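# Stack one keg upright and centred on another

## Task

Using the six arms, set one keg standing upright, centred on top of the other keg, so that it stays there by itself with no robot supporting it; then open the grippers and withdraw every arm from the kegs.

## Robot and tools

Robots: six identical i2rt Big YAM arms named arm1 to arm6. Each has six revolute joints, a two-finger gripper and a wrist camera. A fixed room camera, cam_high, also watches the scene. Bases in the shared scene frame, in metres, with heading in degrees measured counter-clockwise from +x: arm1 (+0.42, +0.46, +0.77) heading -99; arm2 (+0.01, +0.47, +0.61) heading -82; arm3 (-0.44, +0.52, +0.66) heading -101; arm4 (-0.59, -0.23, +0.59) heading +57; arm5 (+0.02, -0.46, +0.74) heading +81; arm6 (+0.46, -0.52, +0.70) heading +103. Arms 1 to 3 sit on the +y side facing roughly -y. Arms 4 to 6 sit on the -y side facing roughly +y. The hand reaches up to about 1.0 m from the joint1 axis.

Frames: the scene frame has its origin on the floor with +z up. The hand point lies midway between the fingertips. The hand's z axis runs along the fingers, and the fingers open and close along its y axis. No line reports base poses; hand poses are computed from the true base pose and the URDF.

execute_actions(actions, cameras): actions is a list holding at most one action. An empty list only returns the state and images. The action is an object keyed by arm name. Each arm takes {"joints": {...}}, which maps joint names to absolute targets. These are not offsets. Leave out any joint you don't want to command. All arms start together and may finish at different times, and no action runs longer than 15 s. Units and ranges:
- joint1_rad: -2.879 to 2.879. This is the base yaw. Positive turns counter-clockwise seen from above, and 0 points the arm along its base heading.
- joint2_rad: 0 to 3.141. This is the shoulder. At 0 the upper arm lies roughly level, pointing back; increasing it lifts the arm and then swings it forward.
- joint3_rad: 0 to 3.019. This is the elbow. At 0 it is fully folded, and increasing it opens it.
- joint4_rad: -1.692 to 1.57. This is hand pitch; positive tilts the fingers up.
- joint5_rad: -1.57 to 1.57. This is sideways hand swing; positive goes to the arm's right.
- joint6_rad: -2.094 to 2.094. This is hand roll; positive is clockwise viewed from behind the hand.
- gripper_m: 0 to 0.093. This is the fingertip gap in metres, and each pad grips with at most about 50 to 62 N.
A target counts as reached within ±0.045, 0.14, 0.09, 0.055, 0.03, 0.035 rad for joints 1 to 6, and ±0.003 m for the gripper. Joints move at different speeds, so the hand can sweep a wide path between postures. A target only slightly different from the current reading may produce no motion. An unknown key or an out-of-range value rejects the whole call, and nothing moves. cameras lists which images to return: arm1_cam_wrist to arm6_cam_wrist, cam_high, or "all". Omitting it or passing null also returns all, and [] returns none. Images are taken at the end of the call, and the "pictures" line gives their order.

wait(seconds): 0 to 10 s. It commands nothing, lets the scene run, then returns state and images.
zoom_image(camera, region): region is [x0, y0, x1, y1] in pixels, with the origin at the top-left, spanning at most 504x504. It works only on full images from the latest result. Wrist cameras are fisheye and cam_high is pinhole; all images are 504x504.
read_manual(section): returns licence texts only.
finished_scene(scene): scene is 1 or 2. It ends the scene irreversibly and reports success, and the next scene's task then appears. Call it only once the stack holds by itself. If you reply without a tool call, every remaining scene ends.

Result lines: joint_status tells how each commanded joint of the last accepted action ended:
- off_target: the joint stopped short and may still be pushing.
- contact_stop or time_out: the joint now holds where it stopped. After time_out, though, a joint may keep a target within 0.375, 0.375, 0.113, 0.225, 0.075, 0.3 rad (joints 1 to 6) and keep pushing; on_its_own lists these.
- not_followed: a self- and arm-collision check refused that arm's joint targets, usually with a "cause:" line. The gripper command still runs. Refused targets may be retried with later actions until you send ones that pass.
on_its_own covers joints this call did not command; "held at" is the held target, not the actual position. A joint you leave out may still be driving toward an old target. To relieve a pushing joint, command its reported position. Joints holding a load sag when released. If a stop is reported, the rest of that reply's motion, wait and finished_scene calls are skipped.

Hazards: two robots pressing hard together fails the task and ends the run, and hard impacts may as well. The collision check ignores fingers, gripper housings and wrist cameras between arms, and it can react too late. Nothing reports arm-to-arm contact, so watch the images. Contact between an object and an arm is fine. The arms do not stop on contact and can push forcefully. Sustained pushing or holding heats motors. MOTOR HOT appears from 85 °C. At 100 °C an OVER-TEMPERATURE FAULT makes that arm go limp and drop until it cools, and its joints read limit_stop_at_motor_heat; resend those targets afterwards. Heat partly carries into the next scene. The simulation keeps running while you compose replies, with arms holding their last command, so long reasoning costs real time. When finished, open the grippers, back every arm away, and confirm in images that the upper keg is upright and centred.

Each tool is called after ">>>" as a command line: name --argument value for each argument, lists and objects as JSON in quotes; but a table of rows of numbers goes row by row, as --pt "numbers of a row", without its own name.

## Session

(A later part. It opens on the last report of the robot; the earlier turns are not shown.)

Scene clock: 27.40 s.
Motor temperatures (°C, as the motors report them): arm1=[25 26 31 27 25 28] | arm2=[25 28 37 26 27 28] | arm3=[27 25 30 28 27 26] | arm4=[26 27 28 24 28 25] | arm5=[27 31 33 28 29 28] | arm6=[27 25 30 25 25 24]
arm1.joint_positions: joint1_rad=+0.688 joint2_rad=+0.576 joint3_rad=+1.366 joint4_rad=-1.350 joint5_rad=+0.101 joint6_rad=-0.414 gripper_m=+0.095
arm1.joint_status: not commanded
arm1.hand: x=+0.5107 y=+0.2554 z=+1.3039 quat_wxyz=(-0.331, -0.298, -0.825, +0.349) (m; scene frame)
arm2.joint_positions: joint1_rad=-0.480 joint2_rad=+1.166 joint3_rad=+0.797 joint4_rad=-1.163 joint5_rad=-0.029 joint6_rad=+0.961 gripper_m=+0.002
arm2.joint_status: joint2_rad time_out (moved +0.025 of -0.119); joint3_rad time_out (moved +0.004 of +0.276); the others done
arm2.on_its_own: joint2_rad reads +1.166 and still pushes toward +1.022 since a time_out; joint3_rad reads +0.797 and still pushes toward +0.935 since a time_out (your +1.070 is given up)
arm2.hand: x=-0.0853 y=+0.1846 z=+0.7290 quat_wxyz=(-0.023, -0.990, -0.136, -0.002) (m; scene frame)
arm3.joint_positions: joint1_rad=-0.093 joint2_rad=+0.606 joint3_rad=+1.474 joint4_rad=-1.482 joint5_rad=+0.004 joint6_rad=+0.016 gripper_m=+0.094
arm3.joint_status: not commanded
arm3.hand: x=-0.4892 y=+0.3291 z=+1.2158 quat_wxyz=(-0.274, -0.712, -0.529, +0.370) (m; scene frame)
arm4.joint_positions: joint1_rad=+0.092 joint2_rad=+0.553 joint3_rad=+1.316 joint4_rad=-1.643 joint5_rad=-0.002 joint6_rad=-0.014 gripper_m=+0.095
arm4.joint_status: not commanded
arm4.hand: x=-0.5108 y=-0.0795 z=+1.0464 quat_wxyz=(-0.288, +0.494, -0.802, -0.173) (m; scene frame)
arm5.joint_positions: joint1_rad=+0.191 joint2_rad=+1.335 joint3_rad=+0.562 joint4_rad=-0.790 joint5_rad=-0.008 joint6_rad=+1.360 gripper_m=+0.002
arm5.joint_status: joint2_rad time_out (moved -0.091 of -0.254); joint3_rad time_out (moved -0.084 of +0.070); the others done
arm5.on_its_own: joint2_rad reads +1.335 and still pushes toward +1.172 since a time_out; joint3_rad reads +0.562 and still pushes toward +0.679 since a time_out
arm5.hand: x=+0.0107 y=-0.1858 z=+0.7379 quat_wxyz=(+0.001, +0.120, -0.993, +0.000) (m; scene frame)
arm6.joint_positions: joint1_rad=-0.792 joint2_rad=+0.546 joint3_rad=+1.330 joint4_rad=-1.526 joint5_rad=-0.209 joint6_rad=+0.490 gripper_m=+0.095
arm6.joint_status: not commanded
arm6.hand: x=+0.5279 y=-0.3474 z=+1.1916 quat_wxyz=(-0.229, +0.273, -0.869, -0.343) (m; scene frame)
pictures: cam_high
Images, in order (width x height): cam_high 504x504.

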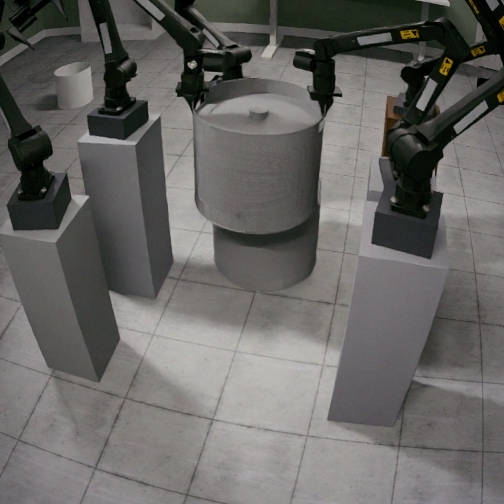

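>>> execute_actions --actions '[{"arm5":{"joints":{"joint1_rad":0.778,"joint2_rad":1.355,"joint3_rad":0.885,"joint4_rad":-0.74,"joint6_rad":1.94}},"arm2":{"joints":{"joint1_rad":-0.94,"joint2_rad":1.26,"joint3_rad":1.31,"joint4_rad":-1.14,"joint6_rad":0.5}}}]' --cameras '["cam_high","arm2_cam_wrist","arm3_cam_wrist","arm4_cam_wrist","arm5_cam_wrist"]'

>>> zoom_image --camera "cam_high" --region '[180, 130, 350, 260]'

>>> zoom_image --camera "arm4_cam_wrist" --region '[220, 140, 400, 320]'

Scene clock: 30.93 s.
Motor temperatures (°C, as the motors report them): arm1=[25 26 31 27 25 28] | arm2=[25 28 40 26 27 28] | arm3=[27 25 30 28 27 26] | arm4=[26 27 28 24 28 25] | arm5=[27 31 35 28 29 28] | arm6=[27 25 30 25 25 24]
arm1.joint_positions: joint1_rad=+0.688 joint2_rad=+0.576 joint3_rad=+1.366 joint4_rad=-1.350 joint5_rad=+0.101 joint6_rad=-0.414 gripper_m=+0.095
arm1.joint_status: not commanded
arm1.hand: x=+0.5107 y=+0.2554 z=+1.3039 quat_wxyz=(-0.331, -0.298, -0.825, +0.349) (m; scene frame)
arm2.joint_positions: joint1_rad=-0.946 joint2_rad=+1.480 joint3_rad=+1.030 joint4_rad=-1.112 joint5_rad=-0.033 joint6_rad=+0.487 gripper_m=+0.002
arm2.joint_status: joint2_rad time_out (moved +0.314 of +0.094); joint3_rad time_out (moved +0.232 of +0.513); the others done
arm2.on_its_own: joint2_rad reads +1.480 and still pushes toward +1.260 since a time_out; joint3_rad reads +1.030 and still pushes toward +1.183 since a time_out (your +1.310 is given up)
arm2.hand: x=-0.2751 y=+0.1881 z=+0.7094 quat_wxyz=(-0.016, -0.990, -0.139, -0.005) (m; scene frame)
arm3.joint_positions: joint1_rad=-0.093 joint2_rad=+0.606 joint3_rad=+1.474 joint4_rad=-1.482 joint5_rad=+0.004 joint6_rad=+0.016 gripper_m=+0.094
arm3.joint_status: not commanded
arm3.hand: x=-0.4892 y=+0.3291 z=+1.2158 quat_wxyz=(-0.274, -0.712, -0.529, +0.370) (m; scene frame)
arm4.joint_positions: joint1_rad=+0.092 joint2_rad=+0.553 joint3_rad=+1.316 joint4_rad=-1.643 joint5_rad=-0.002 joint6_rad=-0.014 gripper_m=+0.095
arm4.joint_status: not commanded
arm4.hand: x=-0.5108 y=-0.0795 z=+1.0464 quat_wxyz=(-0.288, +0.494, -0.802, -0.173) (m; scene frame)
arm5.joint_positions: joint1_rad=+0.786 joint2_rad=+1.541 joint3_rad=+0.710 joint4_rad=-0.731 joint5_rad=+0.001 joint6_rad=+1.950 gripper_m=+0.002
arm5.joint_status: joint2_rad time_out (moved +0.207 of +0.020); joint3_rad time_out (moved +0.148 of +0.323); the others done
arm5.on_its_own: joint2_rad reads +1.541 and still pushes toward +1.355 since a time_out; joint3_rad reads +0.710 and still pushes toward +0.832 since a time_out
arm5.hand: x=-0.1773 y=-0.1859 z=+0.7174 quat_wxyz=(-0.001, +0.123, -0.992, +0.000) (m; scene frame)
arm6.joint_positions: joint1_rad=-0.792 joint2_rad=+0.546 joint3_rad=+1.330 joint4_rad=-1.526 joint5_rad=-0.209 joint6_rad=+0.490 gripper_m=+0.095
arm6.joint_status: not commanded
arm6.hand: x=+0.5279 y=-0.3474 z=+1.1916 quat_wxyz=(-0.229, +0.273, -0.869, -0.343) (m; scene frame)
pictures: arm2_cam_wrist, arm3_cam_wrist, arm4_cam_wrist, arm5_cam_wrist, cam_high
Images, in order (width x height): arm2_cam_wrist 504x504, arm3_cam_wrist 504x504, arm4_cam_wrist 504x504, arm5_cam_wrist 504x504, cam_high 504x504.

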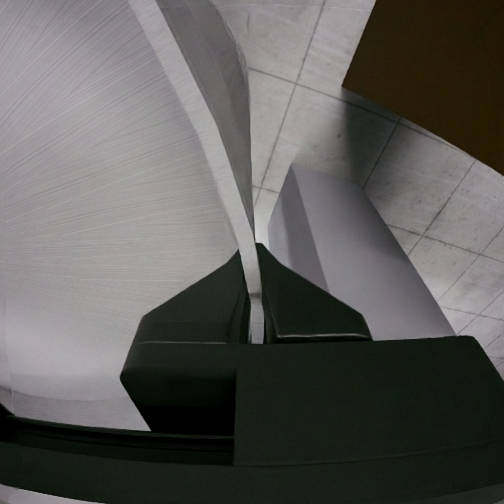

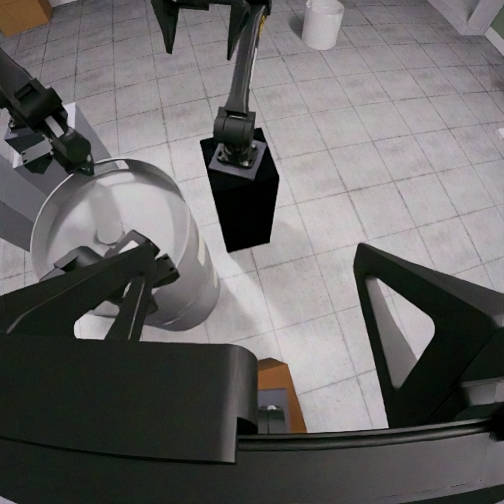

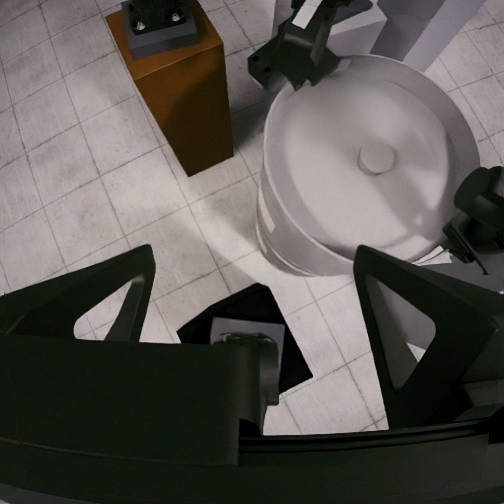

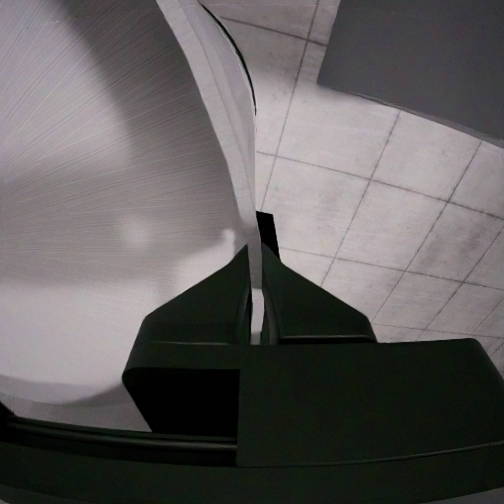

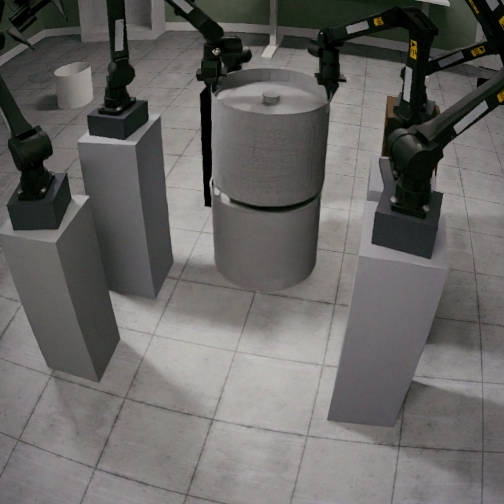

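Region (180, 130, 350, 260) of cam_high's 504x504 image, scaled by 2.965, with more detail than that image has; it fills the top 385 rows of this view, and the rest is white.

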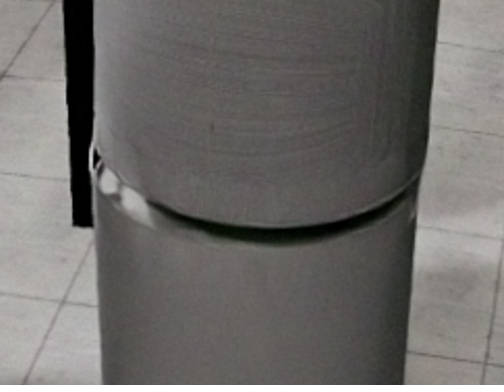

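Region (220, 140, 400, 320) of arm4_cam_wrist's 504x504 image, scaled by 2.800, with more detail than that image has.

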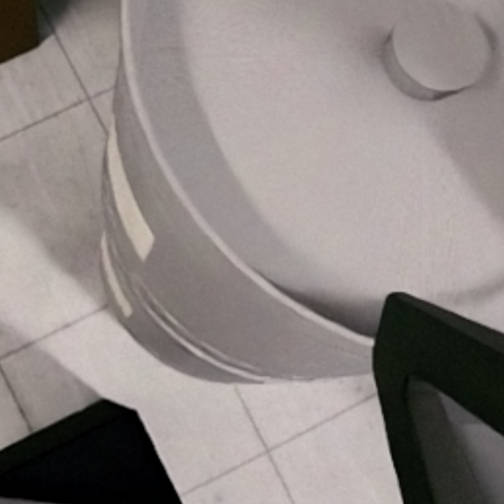

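>>> execute_actions --actions '[{"arm5":{"joints":{"joint2_rad":1.41,"joint3_rad":0.76,"joint4_rad":-0.647}},"arm2":{"joints":{"joint1_rad":-0.9,"joint2_rad":1.31,"joint3_rad":1.14,"joint4_rad":-1.067,"joint6_rad":0.53}}}]' --cameras '["cam_high","arm2_cam_wrist","arm4_cam_wrist","arm5_cam_wrist"]'

>>> zoom_image --camera "cam_high" --region '[180, 130, 350, 260]'

>>> zoom_image --camera "arm4_cam_wrist" --region '[220, 140, 400, 320]'

Scene clock: 33.33 s.
Motor temperatures (°C, as the motors report them): arm1=[25 26 31 27 25 28] | arm2=[25 28 40 26 27 28] | arm3=[27 25 31 28 27 26] | arm4=[26 27 28 24 28 25] | arm5=[27 32 35 28 29 28] | arm6=[27 25 30 25 25 24]
arm1.joint_positions: joint1_rad=+0.688 joint2_rad=+0.576 joint3_rad=+1.366 joint4_rad=-1.350 joint5_rad=+0.101 joint6_rad=-0.414 gripper_m=+0.095
arm1.joint_status: not commanded
arm1.hand: x=+0.5107 y=+0.2554 z=+1.3039 quat_wxyz=(-0.331, -0.298, -0.825, +0.349) (m; scene frame)
arm2.joint_positions: joint1_rad=-0.906 joint2_rad=+1.515 joint3_rad=+0.987 joint4_rad=-1.038 joint5_rad=-0.032 joint6_rad=+0.534 gripper_m=+0.002
arm2.joint_status: joint2_rad time_out (moved +0.035 of -0.170); joint3_rad time_out (moved -0.042 of +0.110); the others done
arm2.on_its_own: joint2_rad reads +1.515 and still pushes toward +1.310 since a time_out; joint3_rad reads +0.987 and still pushes toward +1.102 since a time_out
arm2.hand: x=-0.2627 y=+0.1780 z=+0.6818 quat_wxyz=(-0.014, -0.991, -0.136, -0.007) (m; scene frame)
arm3.joint_positions: joint1_rad=-0.093 joint2_rad=+0.606 joint3_rad=+1.474 joint4_rad=-1.482 joint5_rad=+0.004 joint6_rad=+0.016 gripper_m=+0.094
arm3.joint_status: not commanded
arm3.hand: x=-0.4892 y=+0.3291 z=+1.2158 quat_wxyz=(-0.274, -0.712, -0.529, +0.370) (m; scene frame)
arm4.joint_positions: joint1_rad=+0.092 joint2_rad=+0.553 joint3_rad=+1.316 joint4_rad=-1.643 joint5_rad=-0.002 joint6_rad=-0.014 gripper_m=+0.095
arm4.joint_status: not commanded
arm4.hand: x=-0.5108 y=-0.0795 z=+1.0464 quat_wxyz=(-0.288, +0.494, -0.802, -0.173) (m; scene frame)
arm5.joint_positions: joint1_rad=+0.783 joint2_rad=+1.593 joint3_rad=+0.653 joint4_rad=-0.632 joint5_rad=+0.002 joint6_rad=+1.955 gripper_m=+0.002
arm5.joint_status: joint2_rad time_out (moved +0.051 of -0.131); joint3_rad time_out (moved -0.056 of +0.050); the others done
arm5.on_its_own: joint2_rad reads +1.593 and still pushes toward +1.410 since a time_out; joint3_rad reads +0.653 and still pushes toward +0.760 since a time_out
arm5.hand: x=-0.1677 y=-0.1971 z=+0.6882 quat_wxyz=(-0.004, +0.119, -0.993, +0.003) (m; scene frame)
arm6.joint_positions: joint1_rad=-0.792 joint2_rad=+0.546 joint3_rad=+1.330 joint4_rad=-1.526 joint5_rad=-0.209 joint6_rad=+0.490 gripper_m=+0.095
arm6.joint_status: not commanded
arm6.hand: x=+0.5279 y=-0.3474 z=+1.1916 quat_wxyz=(-0.229, +0.273, -0.869, -0.343) (m; scene frame)
pictures: arm2_cam_wrist, arm4_cam_wrist, arm5_cam_wrist, cam_high
Images, in order (width x height): arm2_cam_wrist 504x504, arm4_cam_wrist 504x504, arm5_cam_wrist 504x504, cam_high 504x504.

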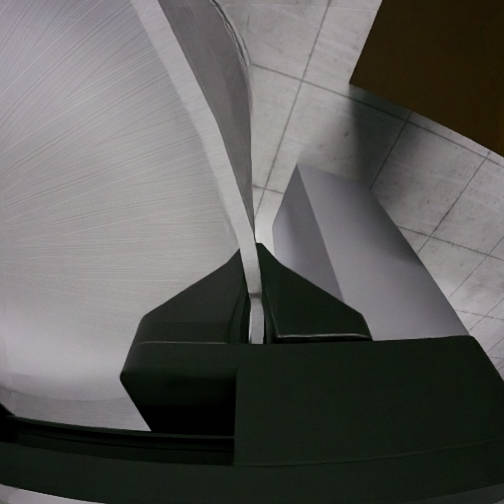

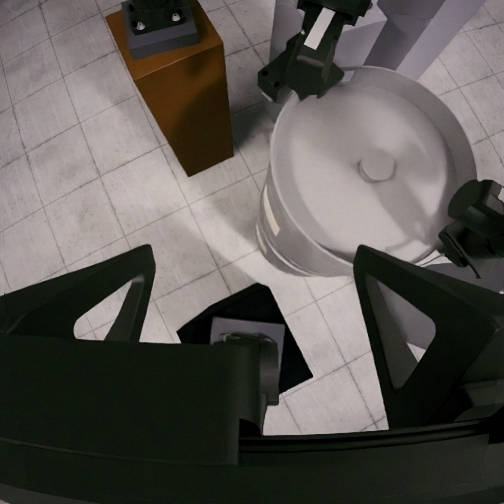

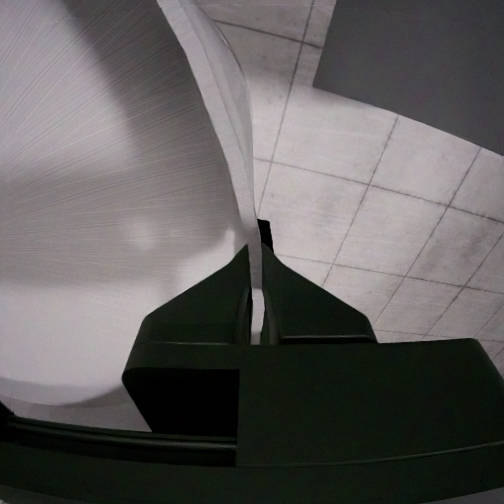

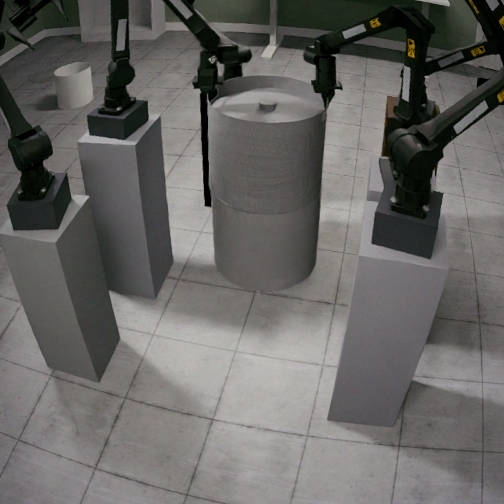

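Region (180, 130, 350, 260) of cam_high's 504x504 image, scaled by 2.965, with more detail than that image has; it fills the top 385 rows of this view, and the rest is white.

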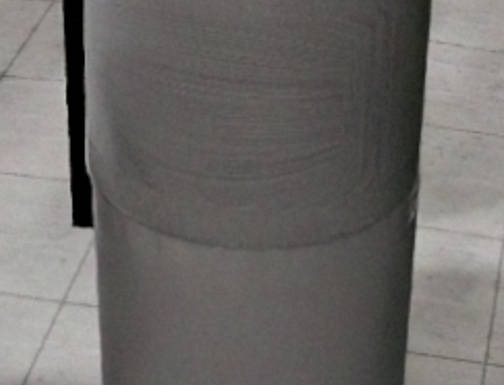

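Region (220, 140, 400, 320) of arm4_cam_wrist's 504x504 image, scaled by 2.800, with more detail than that image has.

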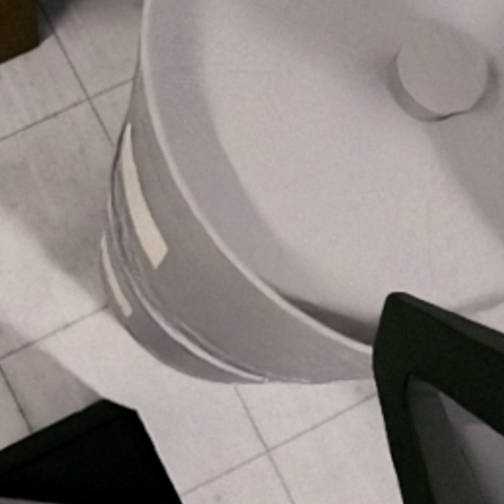

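>>> execute_actions --actions '[{"arm5":{"joints":{"joint2_rad":1.595,"joint3_rad":0.67,"joint4_rad":-0.63}},"arm2":{"joints":{"joint1_rad":-0.915,"joint2_rad":1.512,"joint3_rad":1.0,"joint4_rad":-1.04}}}]' --cameras '[]'

>>> execute_actions --actions '[{"arm5":{"joints":{"gripper_m":0.07}},"arm2":{"joints":{"gripper_m":0.07}}}]' --cameras '[]'

>>> execute_actions --actions '[{"arm5":{"joints":{"joint2_rad":0.93,"joint3_rad":0.93,"joint4_rad":-1.3}},"arm2":{"joints":{"joint2_rad":1.06,"joint3_rad":1.17,"joint4_rad":-1.63}},"arm3":{"joints":{"joint1_rad":-0.5}},"arm4":{"joints":{"joint1_rad":0.5}}}]' --cameras '["cam_high","arm4_cam_wrist","arm2_cam_wrist"]'

Scene clock: 40.70 s.
Motor temperatures (°C, as the motors report them): arm1=[25 26 31 27 25 28] | arm2=[25 29 40 26 28 28] | arm3=[27 25 31 28 27 26] | arm4=[26 27 29 24 28 25] | arm5=[27 32 35 28 29 28] | arm6=[27 25 30 25 25 24]
arm1.joint_positions: joint1_rad=+0.688 joint2_rad=+0.576 joint3_rad=+1.366 joint4_rad=-1.350 joint5_rad=+0.101 joint6_rad=-0.414 gripper_m=+0.095
arm1.joint_status: not commanded
arm1.hand: x=+0.5107 y=+0.2554 z=+1.3039 quat_wxyz=(-0.331, -0.298, -0.825, +0.349) (m; scene frame)
arm2.joint_positions: joint1_rad=-0.900 joint2_rad=+1.522 joint3_rad=+0.977 joint4_rad=-1.009 joint5_rad=-0.031 joint6_rad=+0.535 gripper_m=+0.002
arm2.joint_status: all done
arm2.hand: x=-0.2628 y=+0.1749 z=+0.6760 quat_wxyz=(-0.017, -0.990, -0.138, -0.001) (m; scene frame)
arm3.joint_positions: joint1_rad=-0.093 joint2_rad=+0.606 joint3_rad=+1.474 joint4_rad=-1.482 joint5_rad=+0.004 joint6_rad=+0.016 gripper_m=+0.094
arm3.joint_status: not commanded
arm3.hand: x=-0.4892 y=+0.3291 z=+1.2158 quat_wxyz=(-0.274, -0.712, -0.529, +0.370) (m; scene frame)
arm4.joint_positions: joint1_rad=+0.092 joint2_rad=+0.553 joint3_rad=+1.316 joint4_rad=-1.643 joint5_rad=-0.002 joint6_rad=-0.014 gripper_m=+0.095
arm4.joint_status: not commanded
arm4.hand: x=-0.5108 y=-0.0795 z=+1.0464 quat_wxyz=(-0.288, +0.494, -0.802, -0.173) (m; scene frame)
arm5.joint_positions: joint1_rad=+0.785 joint2_rad=+1.613 joint3_rad=+0.635 joint4_rad=-0.613 joint5_rad=+0.000 joint6_rad=+1.944 gripper_m=+0.002
arm5.joint_status: all done
arm5.hand: x=-0.1630 y=-0.2054 z=+0.6782 quat_wxyz=(-0.008, +0.125, -0.992, +0.012) (m; scene frame)
arm6.joint_positions: joint1_rad=-0.792 joint2_rad=+0.546 joint3_rad=+1.330 joint4_rad=-1.526 joint5_rad=-0.209 joint6_rad=+0.490 gripper_m=+0.095
arm6.joint_status: not commanded
arm6.hand: x=+0.5279 y=-0.3474 z=+1.1916 quat_wxyz=(-0.229, +0.273, -0.869, -0.343) (m; scene frame)
pictures: none
No camera images: the call's "cameras" was empty. Leave "cameras" out to get every camera's image.

Scene clock: 41.37 s.
Motor temperatures (°C, as the motors report them): arm1=[25 26 32 27 25 28] | arm2=[25 29 40 26 27 28] | arm3=[27 25 31 28 27 26] | arm4=[26 27 29 24 28 25] | arm5=[27 32 35 28 29 28] | arm6=[27 25 30 25 25 24]
arm1.joint_positions: joint1_rad=+0.688 joint2_rad=+0.576 joint3_rad=+1.366 joint4_rad=-1.350 joint5_rad=+0.101 joint6_rad=-0.414 gripper_m=+0.095
arm1.joint_status: not commanded
arm1.hand: x=+0.5107 y=+0.2554 z=+1.3039 quat_wxyz=(-0.331, -0.298, -0.825, +0.349) (m; scene frame)
arm2.joint_positions: joint1_rad=-0.906 joint2_rad=+1.522 joint3_rad=+0.977 joint4_rad=-1.031 joint5_rad=-0.003 joint6_rad=+0.535 gripper_m=+0.070
arm2.joint_status: all done
arm2.hand: x=-0.2643 y=+0.1837 z=+0.6759 quat_wxyz=(+0.001, -0.991, -0.135, -0.001) (m; scene frame)
arm3.joint_positions: joint1_rad=-0.093 joint2_rad=+0.606 joint3_rad=+1.474 joint4_rad=-1.482 joint5_rad=+0.004 joint6_rad=+0.016 gripper_m=+0.094
arm3.joint_status: not commanded
arm3.hand: x=-0.4892 y=+0.3291 z=+1.2158 quat_wxyz=(-0.274, -0.712, -0.529, +0.370) (m; scene frame)
arm4.joint_positions: joint1_rad=+0.092 joint2_rad=+0.553 joint3_rad=+1.316 joint4_rad=-1.643 joint5_rad=-0.002 joint6_rad=-0.014 gripper_m=+0.095
arm4.joint_status: not commanded
arm4.hand: x=-0.5108 y=-0.0795 z=+1.0464 quat_wxyz=(-0.288, +0.494, -0.802, -0.173) (m; scene frame)
arm5.joint_positions: joint1_rad=+0.785 joint2_rad=+1.609 joint3_rad=+0.638 joint4_rad=-0.617 joint5_rad=+0.000 joint6_rad=+1.944 gripper_m=+0.070
arm5.joint_status: all done
arm5.hand: x=-0.1640 y=-0.2040 z=+0.6801 quat_wxyz=(-0.007, +0.125, -0.992, +0.011) (m; scene frame)
arm6.joint_positions: joint1_rad=-0.792 joint2_rad=+0.546 joint3_rad=+1.330 joint4_rad=-1.526 joint5_rad=-0.209 joint6_rad=+0.490 gripper_m=+0.095
arm6.joint_status: not commanded
arm6.hand: x=+0.5279 y=-0.3474 z=+1.1916 quat_wxyz=(-0.229, +0.273, -0.869, -0.343) (m; scene frame)
pictures: none
No camera images: the call's "cameras" was empty. Leave "cameras" out to get every camera's image.

Scene clock: 42.73 s.
Motor temperatures (°C, as the motors report them): arm1=[25 26 32 27 25 28] | arm2=[25 29 39 26 27 28] | arm3=[27 25 31 28 27 26] | arm4=[26 27 29 24 28 25] | arm5=[27 31 35 28 29 28] | arm6=[27 25 30 25 25 24]
arm1.joint_positions: joint1_rad=+0.688 joint2_rad=+0.576 joint3_rad=+1.366 joint4_rad=-1.350 joint5_rad=+0.101 joint6_rad=-0.414 gripper_m=+0.095
arm1.joint_status: not commanded
arm1.hand: x=+0.5107 y=+0.2554 z=+1.3039 quat_wxyz=(-0.331, -0.298, -0.825, +0.349) (m; scene frame)
arm2.joint_positions: joint1_rad=-0.906 joint2_rad=+1.062 joint3_rad=+1.146 joint4_rad=-1.621 joint5_rad=-0.003 joint6_rad=+0.535 gripper_m=+0.070
arm2.joint_status: all done
arm2.hand: x=-0.1866 y=+0.2639 z=+0.8880 quat_wxyz=(-0.011, -0.991, -0.135, +0.014) (m; scene frame)
arm3.joint_positions: joint1_rad=-0.493 joint2_rad=+0.606 joint3_rad=+1.474 joint4_rad=-1.482 joint5_rad=+0.003 joint6_rad=+0.015 gripper_m=+0.094
arm3.joint_status: all done
arm3.hand: x=-0.5581 y=+0.3654 z=+1.2168 quat_wxyz=(-0.197, -0.802, -0.378, +0.419) (m; scene frame)
arm4.joint_positions: joint1_rad=+0.492 joint2_rad=+0.553 joint3_rad=+1.316 joint4_rad=-1.643 joint5_rad=-0.002 joint6_rad=-0.013 gripper_m=+0.095
arm4.joint_status: all done
arm4.hand: x=-0.5748 y=-0.0609 z=+1.0465 quat_wxyz=(-0.248, +0.642, -0.688, -0.228) (m; scene frame)
arm5.joint_positions: joint1_rad=+0.785 joint2_rad=+0.924 joint3_rad=+0.909 joint4_rad=-1.287 joint5_rad=+0.000 joint6_rad=+1.944 gripper_m=+0.070
arm5.joint_status: all done
arm5.hand: x=-0.1539 y=-0.2191 z=+0.9661 quat_wxyz=(+0.061, +0.124, -0.984, -0.114) (m; scene frame)
arm6.joint_positions: joint1_rad=-0.792 joint2_rad=+0.546 joint3_rad=+1.330 joint4_rad=-1.526 joint5_rad=-0.209 joint6_rad=+0.490 gripper_m=+0.095
arm6.joint_status: not commanded
arm6.hand: x=+0.5279 y=-0.3474 z=+1.1916 quat_wxyz=(-0.229, +0.273, -0.869, -0.343) (m; scene frame)
pictures: arm2_cam_wrist, arm4_cam_wrist, cam_high
Images, in order (width x height): arm2_cam_wrist 504x504, arm4_cam_wrist 504x504, cam_high 504x504.

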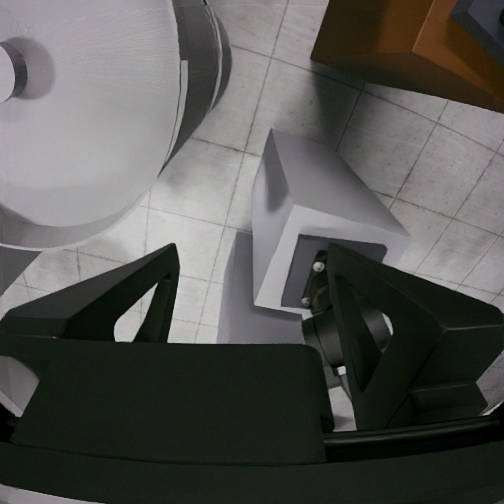

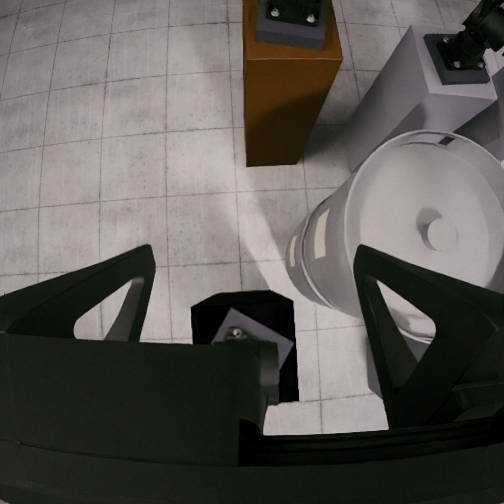

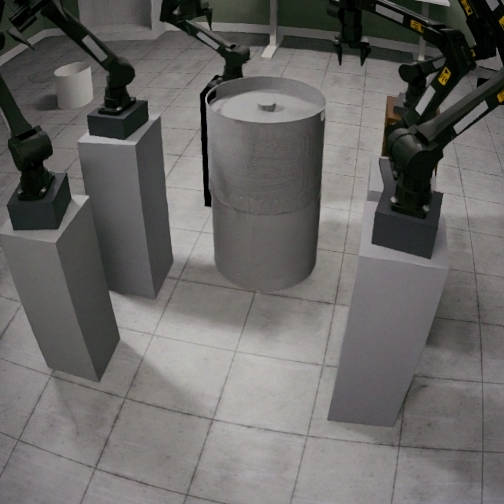

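Offset is under a centimetre.

>>> finished_scene --scene 2

The scene is finished: the task was done.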